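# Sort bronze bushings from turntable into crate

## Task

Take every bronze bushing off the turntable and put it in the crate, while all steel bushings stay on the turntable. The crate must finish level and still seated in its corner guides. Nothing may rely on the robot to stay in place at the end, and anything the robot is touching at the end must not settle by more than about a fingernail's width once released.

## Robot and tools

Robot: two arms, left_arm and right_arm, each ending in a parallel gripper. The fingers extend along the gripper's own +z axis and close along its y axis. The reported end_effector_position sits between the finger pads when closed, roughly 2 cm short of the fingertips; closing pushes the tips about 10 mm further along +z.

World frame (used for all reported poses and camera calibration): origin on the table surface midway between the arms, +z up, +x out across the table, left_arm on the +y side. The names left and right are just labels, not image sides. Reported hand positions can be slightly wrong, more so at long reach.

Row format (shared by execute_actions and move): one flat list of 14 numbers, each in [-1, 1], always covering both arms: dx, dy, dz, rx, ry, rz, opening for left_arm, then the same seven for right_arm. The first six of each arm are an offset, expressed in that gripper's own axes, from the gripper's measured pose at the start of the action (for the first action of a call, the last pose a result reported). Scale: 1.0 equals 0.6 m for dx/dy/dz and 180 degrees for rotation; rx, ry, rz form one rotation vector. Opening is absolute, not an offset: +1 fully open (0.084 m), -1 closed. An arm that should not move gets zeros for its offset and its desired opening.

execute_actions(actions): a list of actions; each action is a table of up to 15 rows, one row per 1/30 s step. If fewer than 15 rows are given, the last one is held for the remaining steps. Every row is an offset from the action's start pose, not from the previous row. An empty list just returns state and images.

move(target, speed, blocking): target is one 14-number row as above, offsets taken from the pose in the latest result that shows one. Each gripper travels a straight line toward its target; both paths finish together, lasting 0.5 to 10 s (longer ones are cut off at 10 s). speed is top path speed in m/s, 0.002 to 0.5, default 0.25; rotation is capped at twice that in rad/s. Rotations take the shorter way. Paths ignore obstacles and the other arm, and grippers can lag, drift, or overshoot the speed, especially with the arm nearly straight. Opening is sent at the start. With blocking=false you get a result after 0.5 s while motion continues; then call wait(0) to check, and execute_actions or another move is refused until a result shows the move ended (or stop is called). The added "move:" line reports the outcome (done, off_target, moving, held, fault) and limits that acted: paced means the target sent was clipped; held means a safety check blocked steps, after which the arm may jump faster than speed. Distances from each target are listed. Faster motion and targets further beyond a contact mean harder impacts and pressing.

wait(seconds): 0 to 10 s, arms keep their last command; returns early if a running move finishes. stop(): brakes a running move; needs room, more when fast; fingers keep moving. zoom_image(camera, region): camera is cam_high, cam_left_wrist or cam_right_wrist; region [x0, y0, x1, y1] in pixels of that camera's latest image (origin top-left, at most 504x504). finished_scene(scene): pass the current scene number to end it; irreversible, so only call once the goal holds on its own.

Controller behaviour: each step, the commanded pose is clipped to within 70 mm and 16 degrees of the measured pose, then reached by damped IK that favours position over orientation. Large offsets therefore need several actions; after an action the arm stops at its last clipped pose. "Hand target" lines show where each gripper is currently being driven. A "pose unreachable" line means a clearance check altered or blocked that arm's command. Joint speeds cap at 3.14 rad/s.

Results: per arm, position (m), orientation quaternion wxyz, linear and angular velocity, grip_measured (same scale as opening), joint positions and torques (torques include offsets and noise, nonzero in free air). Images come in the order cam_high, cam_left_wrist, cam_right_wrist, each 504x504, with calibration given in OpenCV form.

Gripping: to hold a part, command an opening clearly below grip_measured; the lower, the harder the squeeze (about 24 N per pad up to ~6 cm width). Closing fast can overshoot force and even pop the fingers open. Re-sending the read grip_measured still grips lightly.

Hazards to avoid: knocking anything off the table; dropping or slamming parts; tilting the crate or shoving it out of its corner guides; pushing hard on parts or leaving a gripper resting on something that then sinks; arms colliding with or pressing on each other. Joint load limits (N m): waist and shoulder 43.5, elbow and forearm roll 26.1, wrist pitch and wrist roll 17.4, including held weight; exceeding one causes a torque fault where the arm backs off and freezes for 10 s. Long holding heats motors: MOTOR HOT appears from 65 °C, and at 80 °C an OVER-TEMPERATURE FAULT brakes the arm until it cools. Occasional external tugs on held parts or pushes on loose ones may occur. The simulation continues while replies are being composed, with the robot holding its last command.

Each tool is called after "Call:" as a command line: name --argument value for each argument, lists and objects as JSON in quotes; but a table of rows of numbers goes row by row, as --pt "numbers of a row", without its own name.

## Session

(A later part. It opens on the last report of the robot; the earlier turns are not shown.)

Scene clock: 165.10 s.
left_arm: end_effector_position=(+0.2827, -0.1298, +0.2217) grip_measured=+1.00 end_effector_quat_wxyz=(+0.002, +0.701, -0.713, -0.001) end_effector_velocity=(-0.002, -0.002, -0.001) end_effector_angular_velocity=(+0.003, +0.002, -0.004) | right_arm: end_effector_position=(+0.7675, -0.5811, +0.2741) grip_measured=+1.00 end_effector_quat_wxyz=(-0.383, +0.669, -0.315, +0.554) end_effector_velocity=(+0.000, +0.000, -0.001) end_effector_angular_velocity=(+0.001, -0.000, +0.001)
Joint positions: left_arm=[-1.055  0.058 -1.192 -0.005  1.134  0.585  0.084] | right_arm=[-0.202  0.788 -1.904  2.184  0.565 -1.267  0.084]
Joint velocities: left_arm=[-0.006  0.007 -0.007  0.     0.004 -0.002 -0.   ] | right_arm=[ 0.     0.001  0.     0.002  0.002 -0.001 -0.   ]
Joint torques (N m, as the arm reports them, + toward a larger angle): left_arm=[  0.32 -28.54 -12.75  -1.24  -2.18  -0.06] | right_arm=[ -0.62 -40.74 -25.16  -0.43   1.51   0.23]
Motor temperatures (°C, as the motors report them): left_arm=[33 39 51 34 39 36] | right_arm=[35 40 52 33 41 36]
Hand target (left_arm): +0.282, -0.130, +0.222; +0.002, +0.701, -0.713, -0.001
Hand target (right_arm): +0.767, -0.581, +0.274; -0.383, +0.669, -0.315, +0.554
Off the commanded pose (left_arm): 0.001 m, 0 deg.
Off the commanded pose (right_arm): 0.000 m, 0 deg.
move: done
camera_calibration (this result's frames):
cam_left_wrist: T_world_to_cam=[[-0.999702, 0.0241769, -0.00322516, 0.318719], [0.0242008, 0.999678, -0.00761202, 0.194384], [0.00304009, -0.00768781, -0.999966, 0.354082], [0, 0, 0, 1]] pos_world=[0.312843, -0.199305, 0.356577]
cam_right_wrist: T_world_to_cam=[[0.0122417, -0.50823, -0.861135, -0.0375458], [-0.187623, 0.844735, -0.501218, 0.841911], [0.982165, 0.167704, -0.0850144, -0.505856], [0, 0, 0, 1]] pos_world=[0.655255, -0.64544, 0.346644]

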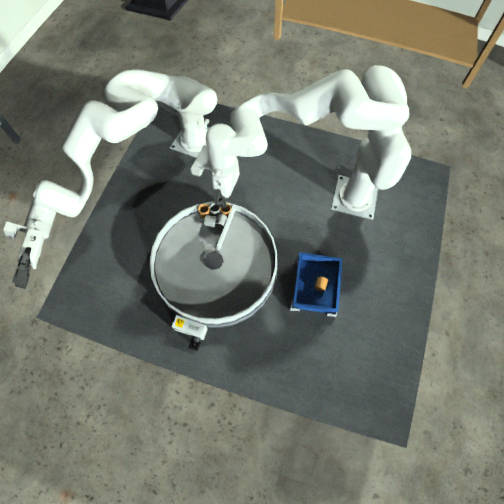

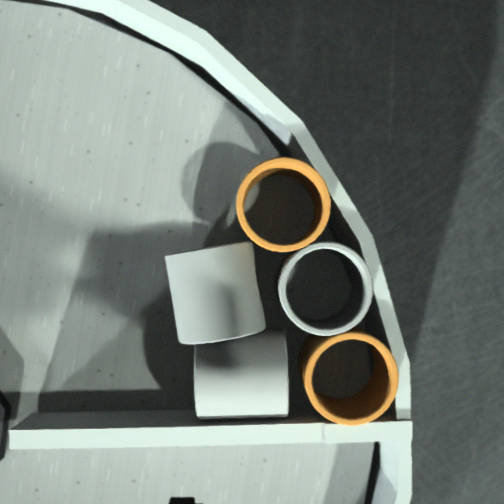

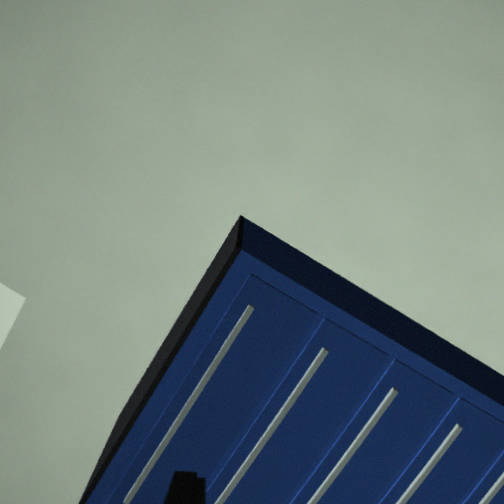

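Call:
move --target '[0.15,-0.0323,0.153,0,0,0.35,-0.29,0,0,0,0,0,0,1]' --speed 0.2

Call:
move --target '[0,0,0.04,0,0,0,-0.29,0,0,0,0,0,0,1]' --speed 0.04

Call:
move --target '[-0.0707,-0.0593,0.006,0,0,0,-0.29,0,0,0,0,0,0,1]' --speed 0.06

Scene clock: 189.43 s.
left_arm: end_effector_position=(+0.3001, -0.2206, +0.1306) grip_measured=-0.31 end_effector_quat_wxyz=(-0.002, -0.225, +0.974, -0.001) end_effector_velocity=(-0.000, +0.000, -0.001) end_effector_angular_velocity=(+0.002, +0.003, -0.008) | right_arm: end_effector_position=(+0.7675, -0.5811, +0.2741) grip_measured=+1.00 end_effector_quat_wxyz=(-0.383, +0.669, -0.315, +0.554) end_effector_velocity=(-0.000, -0.000, +0.000) end_effector_angular_velocity=(+0.001, +0.000, -0.001)
Joint positions: left_arm=[-1.114  0.441 -1.442 -0.006  1.     1.626  0.031] | right_arm=[-0.202  0.788 -1.904  2.184  0.565 -1.267  0.084]
Joint velocities: left_arm=[ 0.     0.004 -0.002 -0.001  0.002  0.01  -0.   ] | right_arm=[ 0.    -0.001 -0.     0.001 -0.002  0.001 -0.   ]
Joint torques (N m, as the arm reports them, + toward a larger angle): left_arm=[  0.31 -36.32 -12.1   -1.39  -2.26   0.23] | right_arm=[ -0.63 -40.34 -25.17  -0.36   1.62   0.26]
Motor temperatures (°C, as the motors report them): left_arm=[33 39 52 34 39 36] | right_arm=[35 41 53 33 41 36]
Hand target (left_arm): +0.300, -0.221, +0.130; -0.002, -0.225, +0.974, -0.001
Hand target (right_arm): +0.767, -0.581, +0.274; -0.383, +0.669, -0.315, +0.554
Off the commanded pose (left_arm): 0.001 m, 0 deg.
Off the commanded pose (right_arm): 0.000 m, 0 deg.
move: done
camera_calibration (this result's frames):
cam_left_wrist: T_world_to_cam=[[-0.432815, 0.901444, -0.0083854, 0.362156], [0.901468, 0.432736, -0.00972443, -0.103964], [-0.00513736, -0.0117681, -0.999918, 0.263804], [0, 0, 0, 1]] pos_world=[0.251822, -0.27837, 0.265808]
cam_right_wrist: T_world_to_cam=[[0.0122416, -0.508229, -0.861135, -0.0375457], [-0.187623, 0.844736, -0.501218, 0.841911], [0.982165, 0.167704, -0.0850145, -0.505856], [0, 0, 0, 1]] pos_world=[0.655255, -0.64544, 0.346644]

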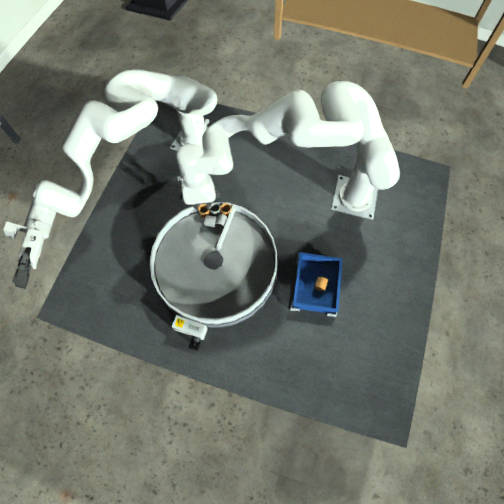

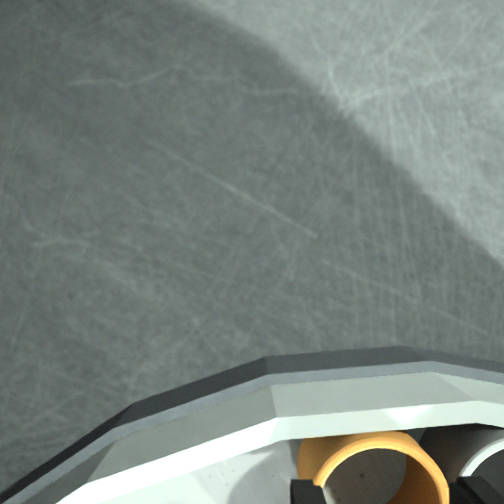

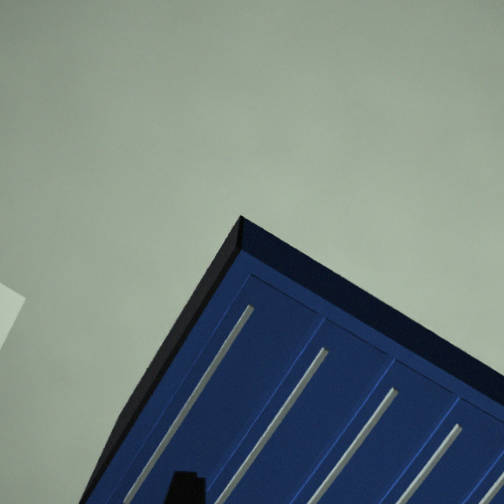

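Scene clock: 190.30 s.
left_arm: end_effector_position=(+0.3019, -0.2240, +0.1132) grip_measured=-0.30 end_effector_quat_wxyz=(-0.000, -0.225, +0.974, -0.008) end_effector_velocity=(-0.000, +0.001, -0.004) end_effector_angular_velocity=(+0.001, +0.001, +0.002) | right_arm: end_effector_position=(+0.7675, -0.5811, +0.2741) grip_measured=+1.00 end_effector_quat_wxyz=(-0.383, +0.669, -0.315, +0.554) end_effector_velocity=(-0.000, -0.000, -0.000) end_effector_angular_velocity=(+0.000, +0.001, -0.000)
Joint positions: left_arm=[-1.115  0.466 -1.424 -0.006  0.943  1.626  0.031] | right_arm=[-0.202  0.788 -1.904  2.184  0.565 -1.267  0.084]
Joint velocities: left_arm=[ 0.     0.005  0.006 -0.    -0.009 -0.002  0.   ] | right_arm=[-0.     0.     0.001  0.    -0.    -0.     0.   ]
Joint torques (N m, as the arm reports them, + toward a larger angle): left_arm=[ -0.01 -13.88  -2.63  -1.17  -0.65   0.24] | right_arm=[ -0.93 -40.78 -24.93  -0.39   1.49   0.07]
Motor temperatures (°C, as the motors report them): left_arm=[33 39 52 34 39 36] | right_arm=[35 41 53 33 41 36]
Hand target (left_arm): +0.300, -0.221, +0.107; -0.002, -0.225, +0.974, -0.001
Hand target (right_arm): +0.767, -0.581, +0.274; -0.383, +0.669, -0.315, +0.554
Off the commanded pose (left_arm): 0.008 m, 1 deg.
Off the commanded pose (right_arm): 0.000 m, 0 deg.
move: off_target (left_arm)
camera_calibration (this result's frames):
cam_left_wrist: T_world_to_cam=[[-0.432726, 0.901255, -0.0220955, 0.367292], [0.901524, 0.432636, -0.00891651, -0.104404], [0.00152325, -0.023778, -0.999716, 0.241645], [0, 0, 0, 1]] pos_world=[0.252691, -0.280109, 0.248761]
cam_right_wrist: T_world_to_cam=[[0.0122415, -0.508229, -0.861135, -0.0375457], [-0.187623, 0.844736, -0.501218, 0.841911], [0.982165, 0.167704, -0.0850146, -0.505856], [0, 0, 0, 1]] pos_world=[0.655255, -0.64544, 0.346644]

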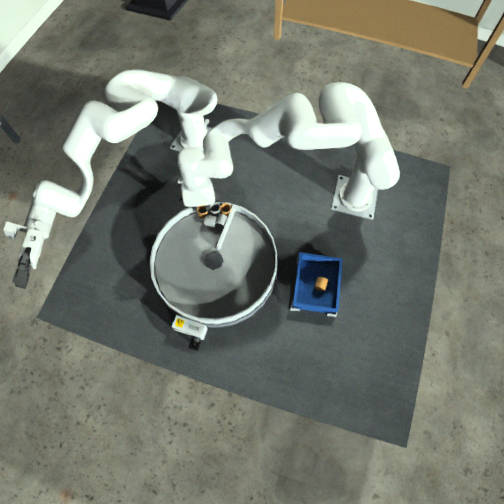

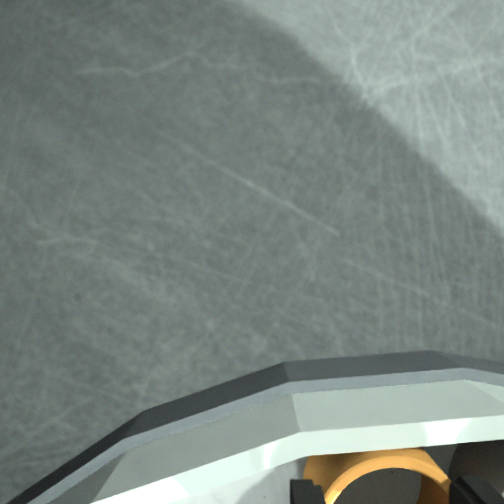

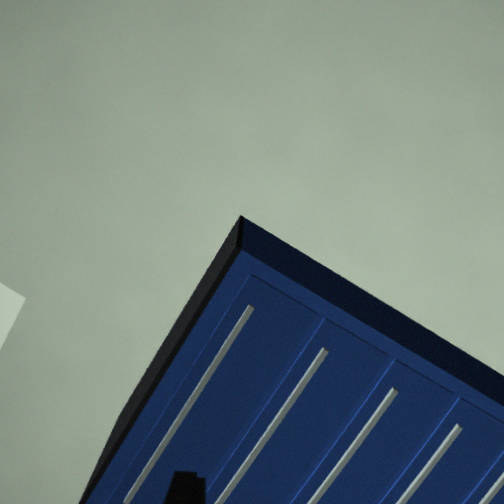

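Scene clock: 191.60 s.
left_arm: end_effector_position=(+0.3562, -0.2387, +0.1137) grip_measured=-0.30 end_effector_quat_wxyz=(+0.001, -0.225, +0.974, -0.011) end_effector_velocity=(+0.001, -0.000, -0.000) end_effector_angular_velocity=(+0.002, +0.002, -0.001) | right_arm: end_effector_position=(+0.7675, -0.5811, +0.2741) grip_measured=+1.00 end_effector_quat_wxyz=(-0.383, +0.669, -0.315, +0.554) end_effector_velocity=(+0.000, +0.000, +0.001) end_effector_angular_velocity=(+0.003, -0.001, -0.000)
Joint positions: left_arm=[-1.049  0.601 -1.638 -0.007  1.015  1.691  0.031] | right_arm=[-0.202  0.788 -1.904  2.184  0.565 -1.267  0.084]
Joint velocities: left_arm=[ 0.001  0.004 -0.007 -0.     0.005  0.002 -0.   ] | right_arm=[-0.    -0.     0.     0.002  0.001  0.002 -0.   ]
Joint torques (N m, as the arm reports them, + toward a larger angle): left_arm=[  0.38 -16.4   -3.09  -1.39  -0.49  -0.04] | right_arm=[ -0.44 -40.45 -25.09  -0.43   1.36   0.23]
Motor temperatures (°C, as the motors report them): left_arm=[33 39 51 34 39 36] | right_arm=[35 41 53 33 41 36]
Hand target (left_arm): +0.356, -0.237, +0.110; -0.000, -0.225, +0.974, -0.008
Hand target (right_arm): +0.767, -0.581, +0.274; -0.383, +0.669, -0.315, +0.554
Off the commanded pose (left_arm): 0.004 m, 0 deg.
Off the commanded pose (right_arm): 0.000 m, 0 deg.
move: off_target (left_arm)
camera_calibration (this result's frames):
cam_left_wrist: T_world_to_cam=[[-0.432613, 0.901126, -0.0286088, 0.40473], [0.901565, 0.432571, -0.00796284, -0.147216], [0.00519982, -0.0292375, -0.999559, 0.239001], [0, 0, 0, 1]] pos_world=[0.306573, -0.294043, 0.249302]
cam_right_wrist: T_world_to_cam=[[0.0122414, -0.508229, -0.861135, -0.0375456], [-0.187623, 0.844736, -0.501218, 0.841911], [0.982165, 0.167704, -0.0850147, -0.505856], [0, 0, 0, 1]] pos_world=[0.655255, -0.64544, 0.346644]

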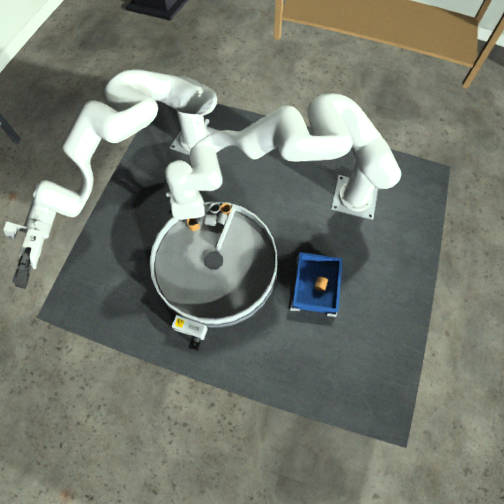

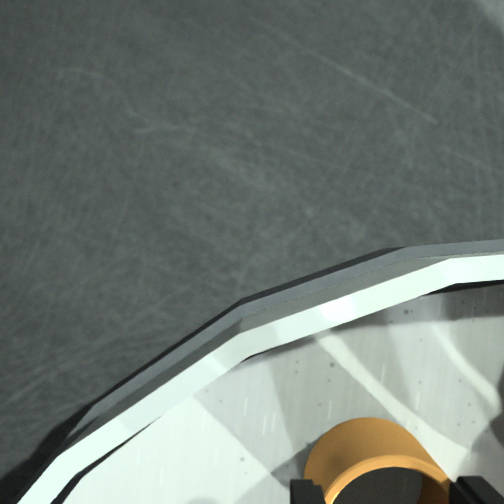

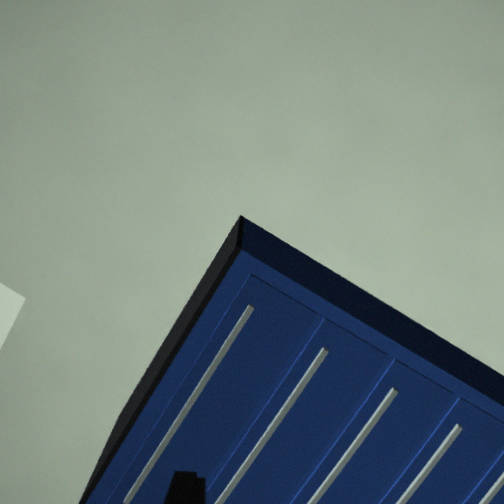

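Call:
execute_actions --actions '[[[0,0,0.045,0,0,0,0.14,0,0,0,0,0,0,1]],[[0,0,0,0,0,0,0.14,0,0,0,0,0,0,1]],[[0,0,0,0,0,0,-1,0,0,0,0,0,0,1]],[[0,0,0,0,0,0,-1,0,0,0,0,0,0,1]],[[0,0,-0.06,0,0,0,-1,0,0,0,0,0,0,1]]]'

Scene clock: 200.47 s.
left_arm: end_effector_position=(+0.3613, -0.2465, +0.1469) grip_measured=-1.00 end_effector_quat_wxyz=(+0.008, -0.225, +0.974, -0.032) end_effector_velocity=(+0.002, -0.003, +0.009) end_effector_angular_velocity=(-0.012, -0.008, -0.001) | right_arm: end_effector_position=(+0.7675, -0.5811, +0.2741) grip_measured=+1.00 end_effector_quat_wxyz=(-0.383, +0.669, -0.315, +0.554) end_effector_velocity=(+0.000, -0.000, +0.001) end_effector_angular_velocity=(+0.000, -0.001, -0.001)
Joint positions: left_arm=[-1.049  0.563 -1.663 -0.007  1.034  1.691  0.   ] | right_arm=[-0.202  0.788 -1.904  2.184  0.565 -1.267  0.084]
Joint velocities: left_arm=[-0.001 -0.008 -0.011  0.     0.004  0.     0.   ] | right_arm=[ 0.    -0.001 -0.     0.001 -0.    -0.    -0.   ]
Joint torques (N m, as the arm reports them, + toward a larger angle): left_arm=[  1.27 -40.89 -12.58  -1.22  -2.48   0.2 ] | right_arm=[ -0.6  -40.44 -25.08  -0.55   1.53   0.16]
Motor temperatures (°C, as the motors report them): left_arm=[33 38 48 34 39 36] | right_arm=[35 41 53 33 41 36]
Hand target (left_arm): +0.362, -0.247, +0.149; +0.009, -0.225, +0.974, -0.034
Hand target (right_arm): +0.767, -0.581, +0.274; -0.383, +0.669, -0.315, +0.554
Off the commanded pose (left_arm): 0.003 m, 0 deg.
Off the commanded pose (right_arm): 0.000 m, 0 deg.
camera_calibration (this result's frames):
cam_left_wrist: T_world_to_cam=[[-0.431334, 0.89921, -0.0732916, 0.42054], [0.901709, 0.432338, -0.00238337, -0.149048], [0.0295436, -0.0671157, -0.997308, 0.253558], [0, 0, 0, 1]] pos_world=[0.3083, -0.296697, 0.283342]
cam_right_wrist: T_world_to_cam=[[0.0122411, -0.508229, -0.861135, -0.0375454], [-0.187623, 0.844736, -0.501218, 0.841911], [0.982165, 0.167704, -0.0850147, -0.505856], [0, 0, 0, 1]] pos_world=[0.655255, -0.64544, 0.346644]

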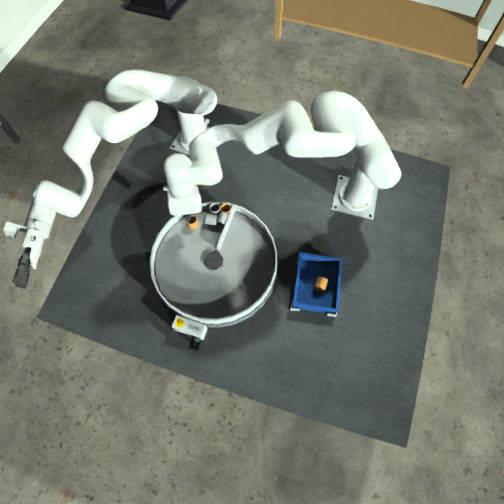

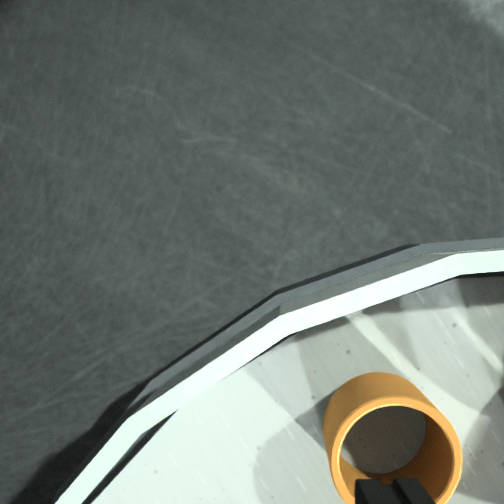

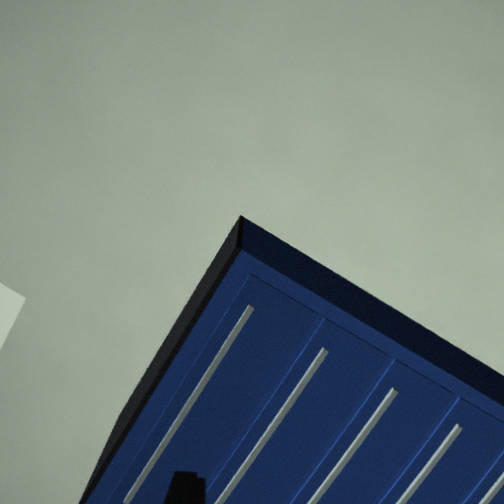

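Call:
execute_actions --actions '[[[0.0167,0.0103,0,-0.0233,-0.0008,0,1,0,0,0,0,0,0,1]],[[0,0,0.05,0,0,0,1,0,0,0,0,0,0,1]],[[0,0,0.045,0,0,0,1,0,0,0,0,0,0,1]],[[0,0,0,0,0,0,-1,0,0,0,0,0,0,1]],[[0,0,0,0,0,0,-1,0,0,0,0,0,0,1]],[[0,0,-0.06,0,0,0,-1,0,0,0,0,0,0,1]]]'

Scene clock: 214.07 s.
left_arm: end_effector_position=(+0.3488, -0.2444, +0.1245) grip_measured=-1.00 end_effector_quat_wxyz=(+0.001, -0.225, +0.974, +0.006) end_effector_velocity=(+0.003, -0.004, +0.011) end_effector_angular_velocity=(-0.015, -0.010, -0.000) | right_arm: end_effector_position=(+0.7675, -0.5811, +0.2741) grip_measured=+1.00 end_effector_quat_wxyz=(-0.383, +0.669, -0.315, +0.554) end_effector_velocity=(+0.000, +0.000, +0.001) end_effector_angular_velocity=(-0.000, -0.002, +0.001)
Joint positions: left_arm=[-1.068  0.619 -1.706  0.006  1.096  1.667  0.   ] | right_arm=[-0.202  0.788 -1.904  2.184  0.565 -1.267  0.084]
Joint velocities: left_arm=[ 0.    -0.008 -0.015  0.     0.004  0.     0.   ] | right_arm=[-0.    -0.001 -0.     0.     0.001 -0.    -0.   ]
Joint torques (N m, as the arm reports them, + toward a larger angle): left_arm=[ -0.42 -41.03 -12.18  -1.23  -2.5    0.1 ] | right_arm=[ -0.8  -40.59 -25.11  -0.37   1.48   0.29]
Motor temperatures (°C, as the motors report them): left_arm=[33 40 51 34 39 36] | right_arm=[35 41 53 33 41 36]
Hand target (left_arm): +0.349, -0.245, +0.126; +0.001, -0.225, +0.974, +0.004
Hand target (right_arm): +0.767, -0.581, +0.274; -0.383, +0.669, -0.315, +0.554
Off the commanded pose (left_arm): 0.002 m, 0 deg.
Off the commanded pose (right_arm): 0.000 m, 0 deg.
camera_calibration (this result's frames):
cam_left_wrist: T_world_to_cam=[[-0.432501, 0.901628, 0.00321036, 0.40309], [0.901631, 0.432506, -0.000917326, -0.138885], [-0.00221559, 0.00249782, -0.999994, 0.2601], [0, 0, 0, 1]] pos_world=[0.300136, -0.304018, 0.258677]
cam_right_wrist: T_world_to_cam=[[0.0122414, -0.508229, -0.861135, -0.0375451], [-0.187622, 0.844736, -0.501217, 0.841911], [0.982165, 0.167704, -0.0850143, -0.505856], [0, 0, 0, 1]] pos_world=[0.655255, -0.64544, 0.346644]

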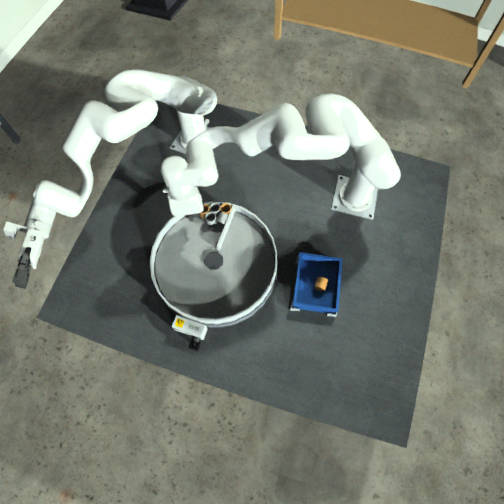

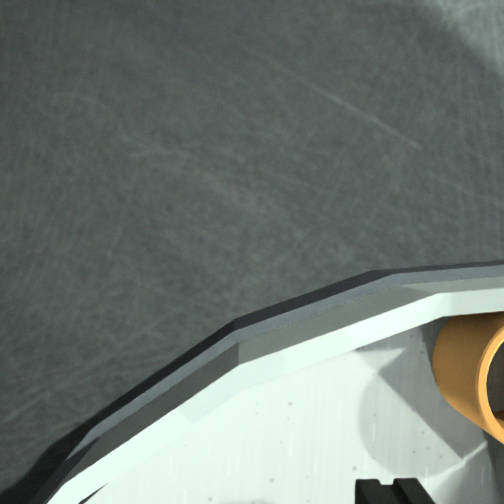

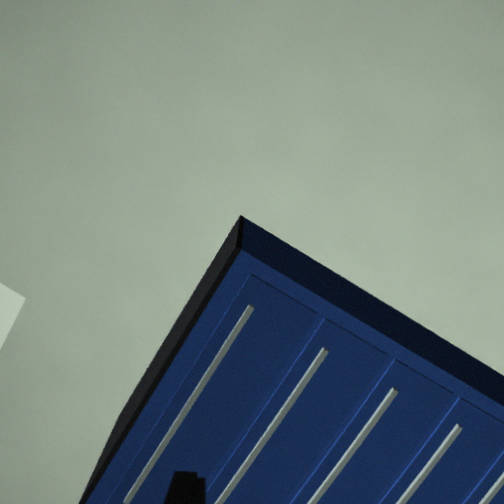

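Call:
move --target '[0.0167,0.2195,-0.159,0,0,-0.35,1,0,0,0,0,0,0,1]' --speed 0.25

Scene clock: 233.67 s.
left_arm: end_effector_position=(+0.2822, -0.1312, +0.2206) grip_measured=+1.00 end_effector_quat_wxyz=(-0.004, +0.701, -0.713, -0.005) end_effector_velocity=(-0.000, +0.000, +0.001) end_effector_angular_velocity=(-0.002, -0.002, +0.006) | right_arm: end_effector_position=(+0.7675, -0.5811, +0.2741) grip_measured=+1.00 end_effector_quat_wxyz=(-0.383, +0.669, -0.315, +0.554) end_effector_velocity=(+0.000, -0.000, +0.001) end_effector_angular_velocity=(-0.001, -0.001, +0.001)
Joint positions: left_arm=[-1.062  0.071 -1.206  0.006  1.146  0.574  0.084] | right_arm=[-0.202  0.788 -1.904  2.184  0.565 -1.267  0.084]
Joint velocities: left_arm=[-0.001 -0.004  0.002  0.001  0.    -0.008 -0.   ] | right_arm=[-0.    -0.    -0.001 -0.001  0.001 -0.    -0.   ]
Joint torques (N m, as the arm reports them, + toward a larger angle): left_arm=[  0.14 -27.85 -12.59  -1.31  -2.13   0.05] | right_arm=[ -0.83 -40.55 -24.9   -0.32   1.62   0.14]
Motor temperatures (°C, as the motors report them): left_arm=[33 41 52 34 39 36] | right_arm=[35 41 53 33 41 36]
Hand target (left_arm): +0.282, -0.131, +0.221; -0.004, +0.701, -0.713, -0.004
Hand target (right_arm): +0.767, -0.581, +0.274; -0.383, +0.669, -0.315, +0.554
Off the commanded pose (left_arm): 0.001 m, 0 deg.
Off the commanded pose (right_arm): 0.000 m, 0 deg.
move: done
camera_calibration (this result's frames):
cam_left_wrist: T_world_to_cam=[[-0.999683, 0.0245356, -0.0057139, 0.318873], [0.0244977, 0.999678, 0.0066104, 0.192572], [0.00587425, 0.00646832, -0.999962, 0.353988], [0, 0, 0, 1]] pos_world=[0.311974, -0.202623, 0.354523]
cam_right_wrist: T_world_to_cam=[[0.0122414, -0.508229, -0.861135, -0.0375453], [-0.187622, 0.844736, -0.501217, 0.841911], [0.982165, 0.167704, -0.0850142, -0.505856], [0, 0, 0, 1]] pos_world=[0.655255, -0.64544, 0.346644]

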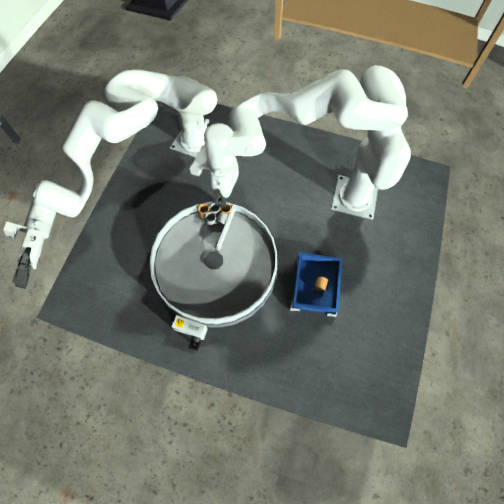

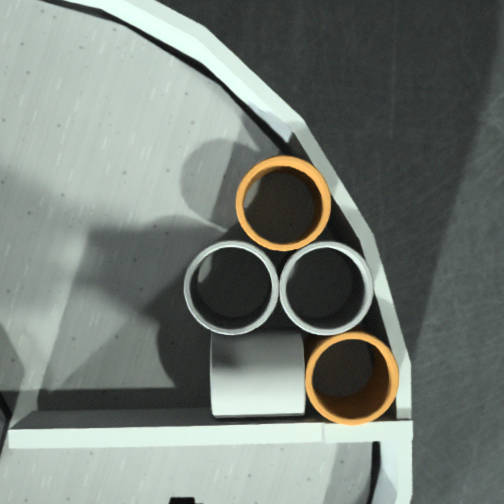

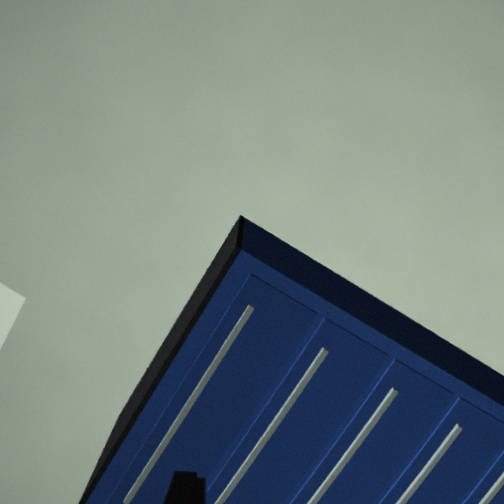

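Call:
move --target '[0.1475,-0.0327,0.151,-0.0018,0.0021,0.35,-0.29,0,0,0,0,0,0,1]' --speed 0.2

Call:
move --target '[0,0,0.04,0,0,0,-0.29,0,0,0,0,0,0,1]' --speed 0.04

Call:
move --target '[-0.0707,-0.0593,0.006,0,0,0,-0.29,0,0,0,0,0,0,1]' --speed 0.06

Call:
execute_actions --actions '[[[0,0,-0.003,0,0,0,1,0,0,0,0,0,0,1],[0,0,-0.003,0,0,0,1,0,0,0,0,0,0,1],[0,0,-0.003,0,0,0,1,0,0,0,0,0,0,1],[0,0,-0.003,0,0,0,1,0,0,0,0,0,0,1],[0,0,-0.003,0,0,0,1,0,0,0,0,0,0,1],[0,0,-0.003,0,0,0,1,0,0,0,0,0,0,1],[0,0,-0.003,0,0,0,1,0,0,0,0,0,0,1],[0,0,-0.003,0,0,0,1,0,0,0,0,0,0,1],[0,0,-0.003,0,0,0,1,0,0,0,0,0,0,1],[0,0,-0.003,0,0,0,1,0,0,0,0,0,0,1],[0,0.02,0.045,0,0,0,1,0,0,0,0,0,0,1]],[[0,0,0,0,0,0,1,0,0,0,0,0,0,1],[0,0,0,0,0,0,1,0,0,0,0,0,0,1],[0,0,0,0,0,0,1,0,0,0,0,0,0,1],[0,0,0,0,0,0,1,0,0,0,0,0,0,1],[0,0,0,0,0,0,1,0,0,0,0,0,0,1],[0,0,0,0,0,0,-1,0,0,0,0,0,0,1]],[[0,0,0,0,0,0,-1,0,0,0,0,0,0,1]],[[0,0,-0.06,0,0,0,-1,0,0,0,0,0,0,1]]]'

Scene clock: 257.43 s.
left_arm: end_effector_position=(+0.3001, -0.2193, +0.1295) grip_measured=-0.31 end_effector_quat_wxyz=(-0.003, -0.225, +0.974, +0.005) end_effector_velocity=(-0.001, -0.001, -0.001) end_effector_angular_velocity=(+0.001, +0.002, -0.011) | right_arm: end_effector_position=(+0.7675, -0.5811, +0.2741) grip_measured=+1.00 end_effector_quat_wxyz=(-0.383, +0.669, -0.315, +0.554) end_effector_velocity=(+0.000, +0.000, +0.000) end_effector_angular_velocity=(+0.001, -0.001, +0.001)
Joint positions: left_arm=[-1.114  0.448 -1.452 -0.004  1.016  1.626  0.031] | right_arm=[-0.202  0.788 -1.904  2.184  0.565 -1.267  0.084]
Joint velocities: left_arm=[-0.002  0.004 -0.002 -0.001  0.001  0.01   0.   ] | right_arm=[ 0.    -0.     0.     0.     0.001  0.001 -0.   ]
Joint torques (N m, as the arm reports them, + toward a larger angle): left_arm=[ -0.13 -37.   -12.04  -0.94  -2.26   0.09] | right_arm=[ -0.86 -40.74 -24.97  -0.45   1.6    0.05]
Motor temperatures (°C, as the motors report them): left_arm=[33 40 53 34 39 36] | right_arm=[35 41 53 33 41 36]
Hand target (left_arm): +0.300, -0.219, +0.129; -0.003, -0.225, +0.974, +0.005
Hand target (right_arm): +0.767, -0.581, +0.274; -0.383, +0.669, -0.315, +0.554
Off the commanded pose (left_arm): 0.001 m, 0 deg.
Off the commanded pose (right_arm): 0.000 m, 0 deg.
move: done
camera_calibration (this result's frames):
cam_left_wrist: T_world_to_cam=[[-0.432574, 0.901588, 0.00441955, 0.359221], [0.901541, 0.432597, -0.00920008, -0.104712], [-0.0102066, 0.0000046911, -0.999948, 0.266769], [0, 0, 0, 1]] pos_world=[0.252514, -0.278573, 0.264204]
cam_right_wrist: T_world_to_cam=[[0.0122414, -0.508229, -0.861135, -0.0375452], [-0.187622, 0.844736, -0.501217, 0.841911], [0.982165, 0.167704, -0.0850142, -0.505856], [0, 0, 0, 1]] pos_world=[0.655255, -0.64544, 0.346644]

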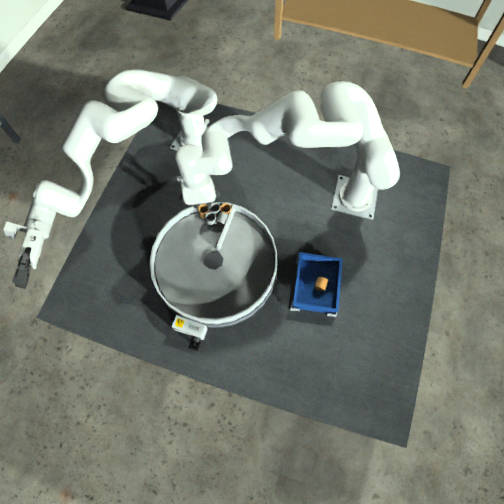

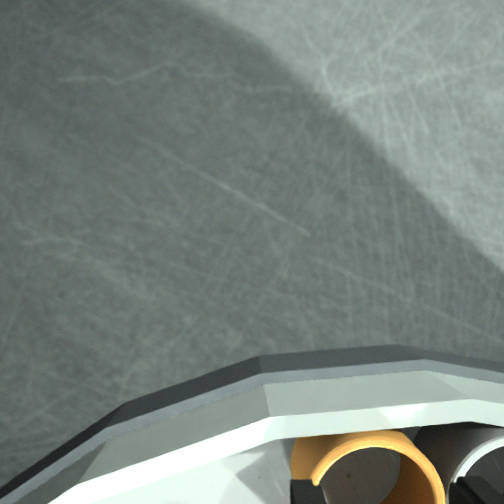

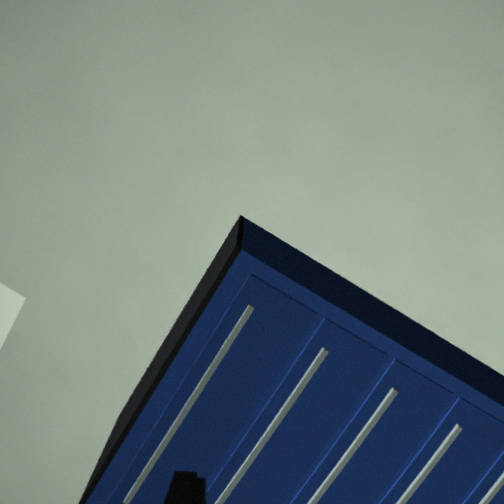

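Scene clock: 258.30 s.
left_arm: end_effector_position=(+0.3019, -0.2226, +0.1125) grip_measured=-0.30 end_effector_quat_wxyz=(-0.001, -0.225, +0.974, -0.002) end_effector_velocity=(-0.000, +0.002, -0.006) end_effector_angular_velocity=(+0.004, +0.003, +0.003) | right_arm: end_effector_position=(+0.7675, -0.5811, +0.2741) grip_measured=+1.00 end_effector_quat_wxyz=(-0.383, +0.669, -0.315, +0.554) end_effector_velocity=(+0.000, +0.000, +0.001) end_effector_angular_velocity=(+0.001, -0.002, +0.000)
Joint positions: left_arm=[-1.114  0.471 -1.433 -0.004  0.959  1.626  0.031] | right_arm=[-0.202  0.788 -1.904  2.184  0.565 -1.267  0.084]
Joint velocities: left_arm=[ 0.002  0.006  0.007 -0.    -0.008 -0.001  0.   ] | right_arm=[ 0.    -0.001  0.001  0.001  0.001 -0.001  0.   ]
Joint torques (N m, as the arm reports them, + toward a larger angle): left_arm=[ -0.4  -11.39  -2.08  -1.1   -0.64   0.2 ] | right_arm=[ -0.54 -40.71 -25.05  -0.08   1.38   0.29]
Motor temperatures (°C, as the motors report them): left_arm=[33 40 53 34 39 36] | right_arm=[35 41 53 33 41 36]
Hand target (left_arm): +0.300, -0.219, +0.106; -0.003, -0.225, +0.974, +0.005
Hand target (right_arm): +0.767, -0.581, +0.274; -0.383, +0.669, -0.315, +0.554
Off the commanded pose (left_arm): 0.008 m, 1 deg.
Off the commanded pose (right_arm): 0.000 m, 0 deg.
move: off_target (left_arm)
camera_calibration (this result's frames):
cam_left_wrist: T_world_to_cam=[[-0.43255, 0.901551, -0.0103082, 0.364704], [0.901605, 0.432481, -0.00834451, -0.105155], [-0.0030649, -0.0129033, -0.999912, 0.244801], [0, 0, 0, 1]] pos_world=[0.253311, -0.280163, 0.247662]
cam_right_wrist: T_world_to_cam=[[0.0122412, -0.508228, -0.861135, -0.037545], [-0.187622, 0.844736, -0.501217, 0.841911], [0.982165, 0.167703, -0.0850143, -0.505856], [0, 0, 0, 1]] pos_world=[0.655255, -0.64544, 0.346644]

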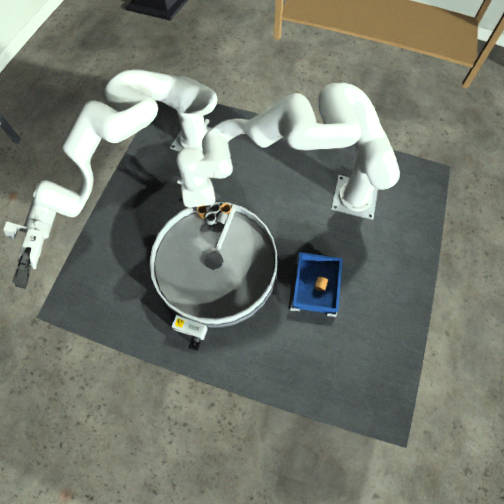

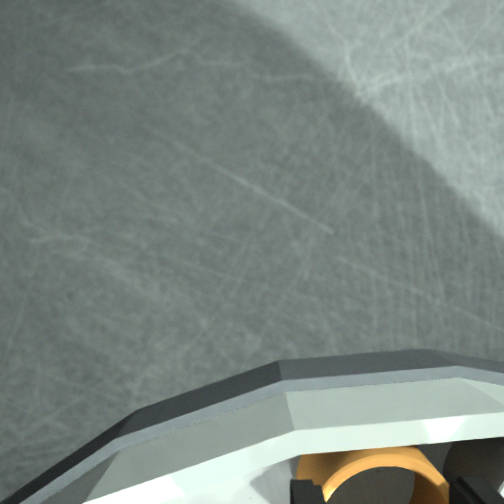

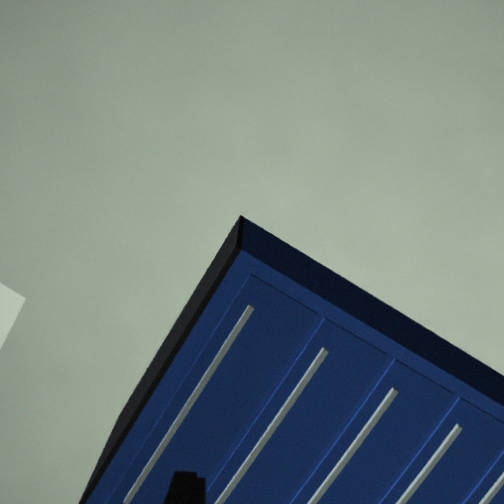

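Scene clock: 259.60 s.
left_arm: end_effector_position=(+0.3564, -0.2374, +0.1131) grip_measured=-0.30 end_effector_quat_wxyz=(+0.000, -0.225, +0.974, -0.005) end_effector_velocity=(+0.001, -0.000, -0.000) end_effector_angular_velocity=(+0.001, +0.002, -0.000) | right_arm: end_effector_position=(+0.7675, -0.5811, +0.2741) grip_measured=+1.00 end_effector_quat_wxyz=(-0.383, +0.669, -0.315, +0.554) end_effector_velocity=(-0.000, +0.000, -0.000) end_effector_angular_velocity=(-0.001, +0.001, +0.001)
Joint positions: left_arm=[-1.048  0.607 -1.648 -0.004  1.03   1.691  0.031] | right_arm=[-0.202  0.788 -1.904  2.184  0.565 -1.267  0.084]
Joint velocities: left_arm=[ 0.001  0.004 -0.007 -0.001  0.005  0.002 -0.   ] | right_arm=[ 0.    -0.     0.001 -0.002 -0.    -0.     0.   ]
Joint torques (N m, as the arm reports them, + toward a larger angle): left_arm=[  1.16 -15.54  -2.83  -0.86  -0.41   0.16] | right_arm=[ -0.43 -40.69 -24.97  -0.14   1.39   0.2 ]
Motor temperatures (°C, as the motors report them): left_arm=[33 40 52 34 39 36] | right_arm=[35 41 53 33 41 36]
Hand target (left_arm): +0.356, -0.236, +0.109; -0.001, -0.225, +0.974, -0.002
Hand target (right_arm): +0.767, -0.581, +0.274; -0.383, +0.669, -0.315, +0.554
Off the commanded pose (left_arm): 0.005 m, 0 deg.
Off the commanded pose (right_arm): 0.000 m, 0 deg.
move: off_target (left_arm)
camera_calibration (this result's frames):
cam_left_wrist: T_world_to_cam=[[-0.432511, 0.901451, -0.0178756, 0.402495], [0.901628, 0.432453, -0.00723149, -0.148039], [0.00121152, -0.0192449, -0.999814, 0.242326], [0, 0, 0, 1]] pos_world=[0.307266, -0.294146, 0.248405]
cam_right_wrist: T_world_to_cam=[[0.012241, -0.508228, -0.861135, -0.0375449], [-0.187622, 0.844736, -0.501217, 0.841911], [0.982165, 0.167703, -0.0850144, -0.505856], [0, 0, 0, 1]] pos_world=[0.655255, -0.64544, 0.346644]

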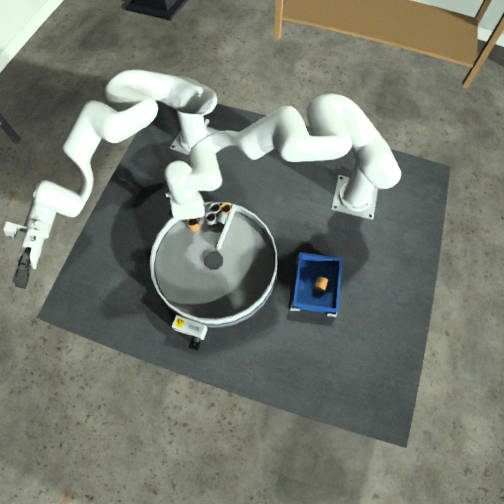

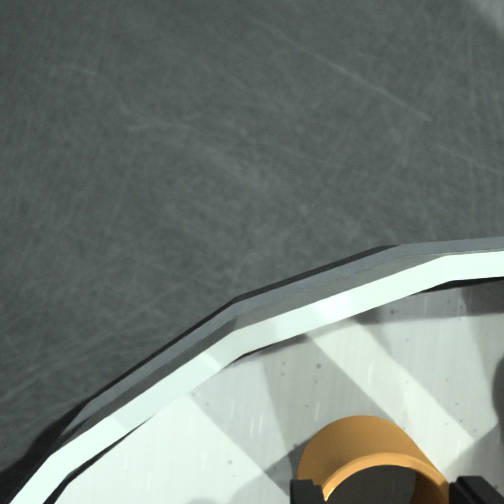

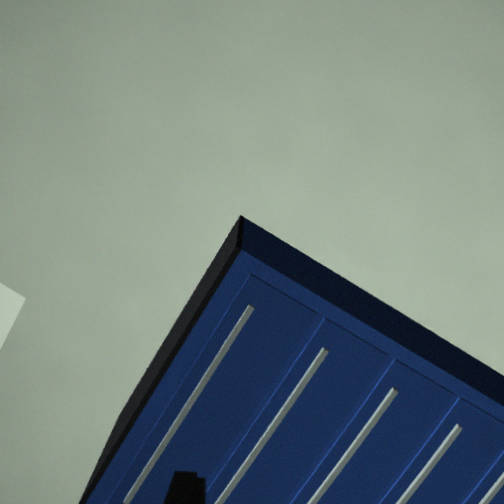

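Scene clock: 261.60 s.
left_arm: end_effector_position=(+0.3547, -0.2331, +0.1364) grip_measured=-0.15 end_effector_quat_wxyz=(+0.002, -0.225, +0.974, -0.010) end_effector_velocity=(+0.003, -0.004, +0.010) end_effector_angular_velocity=(-0.015, -0.010, +0.001) | right_arm: end_effector_position=(+0.7675, -0.5811, +0.2741) grip_measured=+1.00 end_effector_quat_wxyz=(-0.383, +0.669, -0.315, +0.554) end_effector_velocity=(+0.000, +0.000, -0.000) end_effector_angular_velocity=(+0.004, -0.001, +0.001)
Joint positions: left_arm=[-1.047  0.556 -1.632 -0.004  1.056  1.692  0.038] | right_arm=[-0.202  0.788 -1.904  2.184  0.565 -1.267  0.084]
Joint velocities: left_arm=[ 0.001 -0.008 -0.013  0.     0.003  0.001 -0.   ] | right_arm=[-0.     0.001  0.     0.002  0.003  0.001 -0.   ]
Joint torques (N m, as the arm reports them, + toward a larger angle): left_arm=[ -0.01 -40.3  -12.54  -1.32  -2.37   0.19] | right_arm=[ -0.45 -40.31 -25.02  -0.41   1.59   0.13]
Motor temperatures (°C, as the motors report them): left_arm=[33 40 52 34 39 36] | right_arm=[35 41 53 33 41 36]
Hand target (left_arm): +0.355, -0.234, +0.138; +0.002, -0.226, +0.974, -0.012
Hand target (right_arm): +0.767, -0.581, +0.274; -0.383, +0.669, -0.315, +0.554
Off the commanded pose (left_arm): 0.002 m, 0 deg.
Off the commanded pose (right_arm): 0.000 m, 0 deg.
camera_calibration (this result's frames):
cam_left_wrist: T_world_to_cam=[[-0.432738, 0.901077, -0.0282495, 0.399676], [0.901495, 0.432746, -0.00615504, -0.148273], [0.00667868, -0.0281303, -0.999582, 0.261683], [0, 0, 0, 1]] pos_world=[0.304875, -0.288613, 0.271951]
cam_right_wrist: T_world_to_cam=[[0.0122411, -0.508228, -0.861135, -0.0375447], [-0.187622, 0.844737, -0.501217, 0.841911], [0.982165, 0.167703, -0.0850142, -0.505856], [0, 0, 0, 1]] pos_world=[0.655255, -0.64544, 0.346644]

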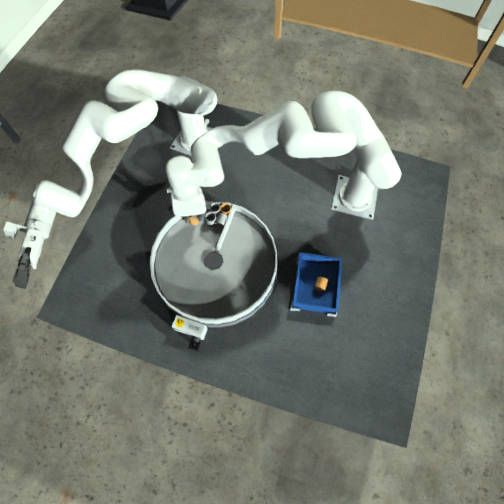

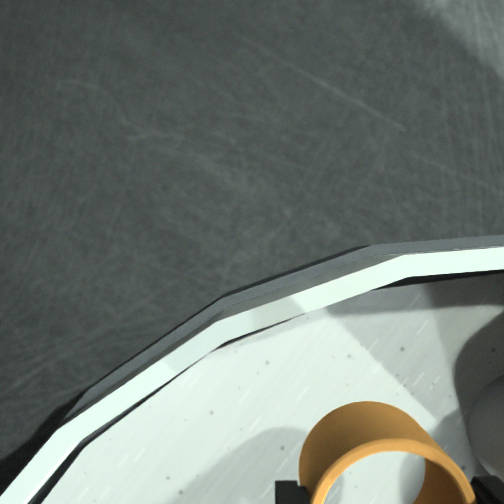

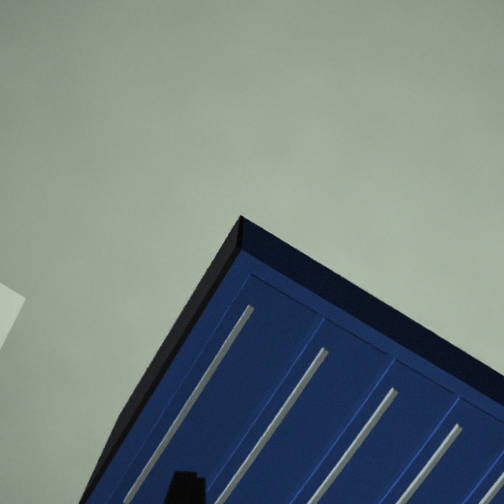

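Call:
execute_actions --actions '[]'

Scene clock: 276.63 s.
left_arm: end_effector_position=(+0.3553, -0.2339, +0.1385) grip_measured=-0.15 end_effector_quat_wxyz=(+0.002, -0.226, +0.974, -0.012) end_effector_velocity=(-0.000, +0.000, -0.000) end_effector_angular_velocity=(+0.001, +0.001, -0.000) | right_arm: end_effector_position=(+0.7675, -0.5811, +0.2741) grip_measured=+1.00 end_effector_quat_wxyz=(-0.383, +0.669, -0.315, +0.554) end_effector_velocity=(+0.000, +0.000, -0.000) end_effector_angular_velocity=(-0.001, -0.000, +0.001)
Joint positions: left_arm=[-1.047  0.554 -1.634 -0.004  1.056  1.692  0.038] | right_arm=[-0.202  0.788 -1.904  2.184  0.565 -1.267  0.084]
Joint velocities: left_arm=[ 0.     0.     0.001  0.     0.     0.    -0.   ] | right_arm=[-0.     0.    -0.    -0.001  0.001 -0.    -0.   ]
Joint torques (N m, as the arm reports them, + toward a larger angle): left_arm=[  0.52 -40.74 -12.24  -1.23  -2.41   0.02] | right_arm=[ -0.53 -40.68 -24.9   -0.43   1.5    0.23]
Motor temperatures (°C, as the motors report them): left_arm=[33 41 53 34 39 36] | right_arm=[35 41 53 33 41 36]
Hand target (left_arm): +0.355, -0.234, +0.138; +0.002, -0.226, +0.974, -0.012
Hand target (right_arm): +0.767, -0.581, +0.274; -0.383, +0.669, -0.315, +0.554
Off the commanded pose (left_arm): 0.000 m, 0 deg.
Off the commanded pose (right_arm): 0.000 m, 0 deg.
camera_calibration (this result's frames):
cam_left_wrist: T_world_to_cam=[[-0.432704, 0.900963, -0.0321412, 0.401183], [0.901493, 0.432757, -0.00566411, -0.148468], [0.00880616, -0.0314259, -0.999467, 0.262127], [0, 0, 0, 1]] pos_world=[0.305128, -0.288963, 0.274041]
cam_right_wrist: T_world_to_cam=[[0.0122413, -0.508228, -0.861135, -0.0375448], [-0.187622, 0.844736, -0.501217, 0.841911], [0.982165, 0.167703, -0.0850141, -0.505856], [0, 0, 0, 1]] pos_world=[0.655255, -0.64544, 0.346644]

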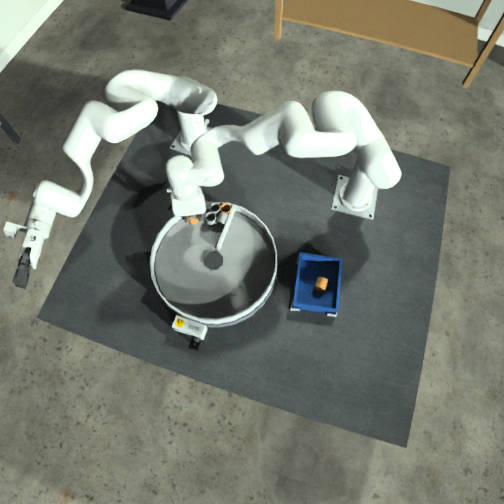

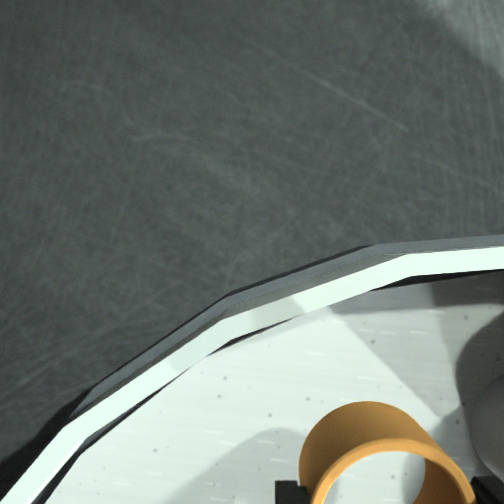

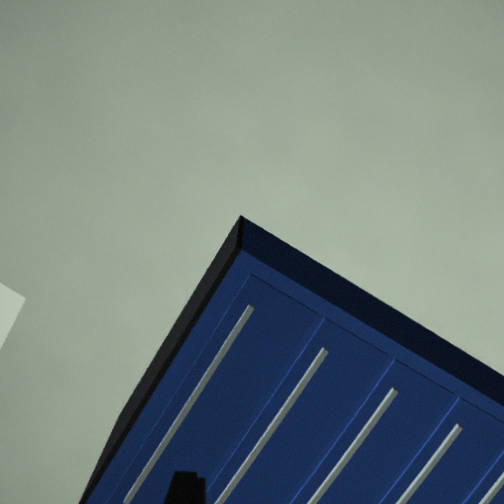

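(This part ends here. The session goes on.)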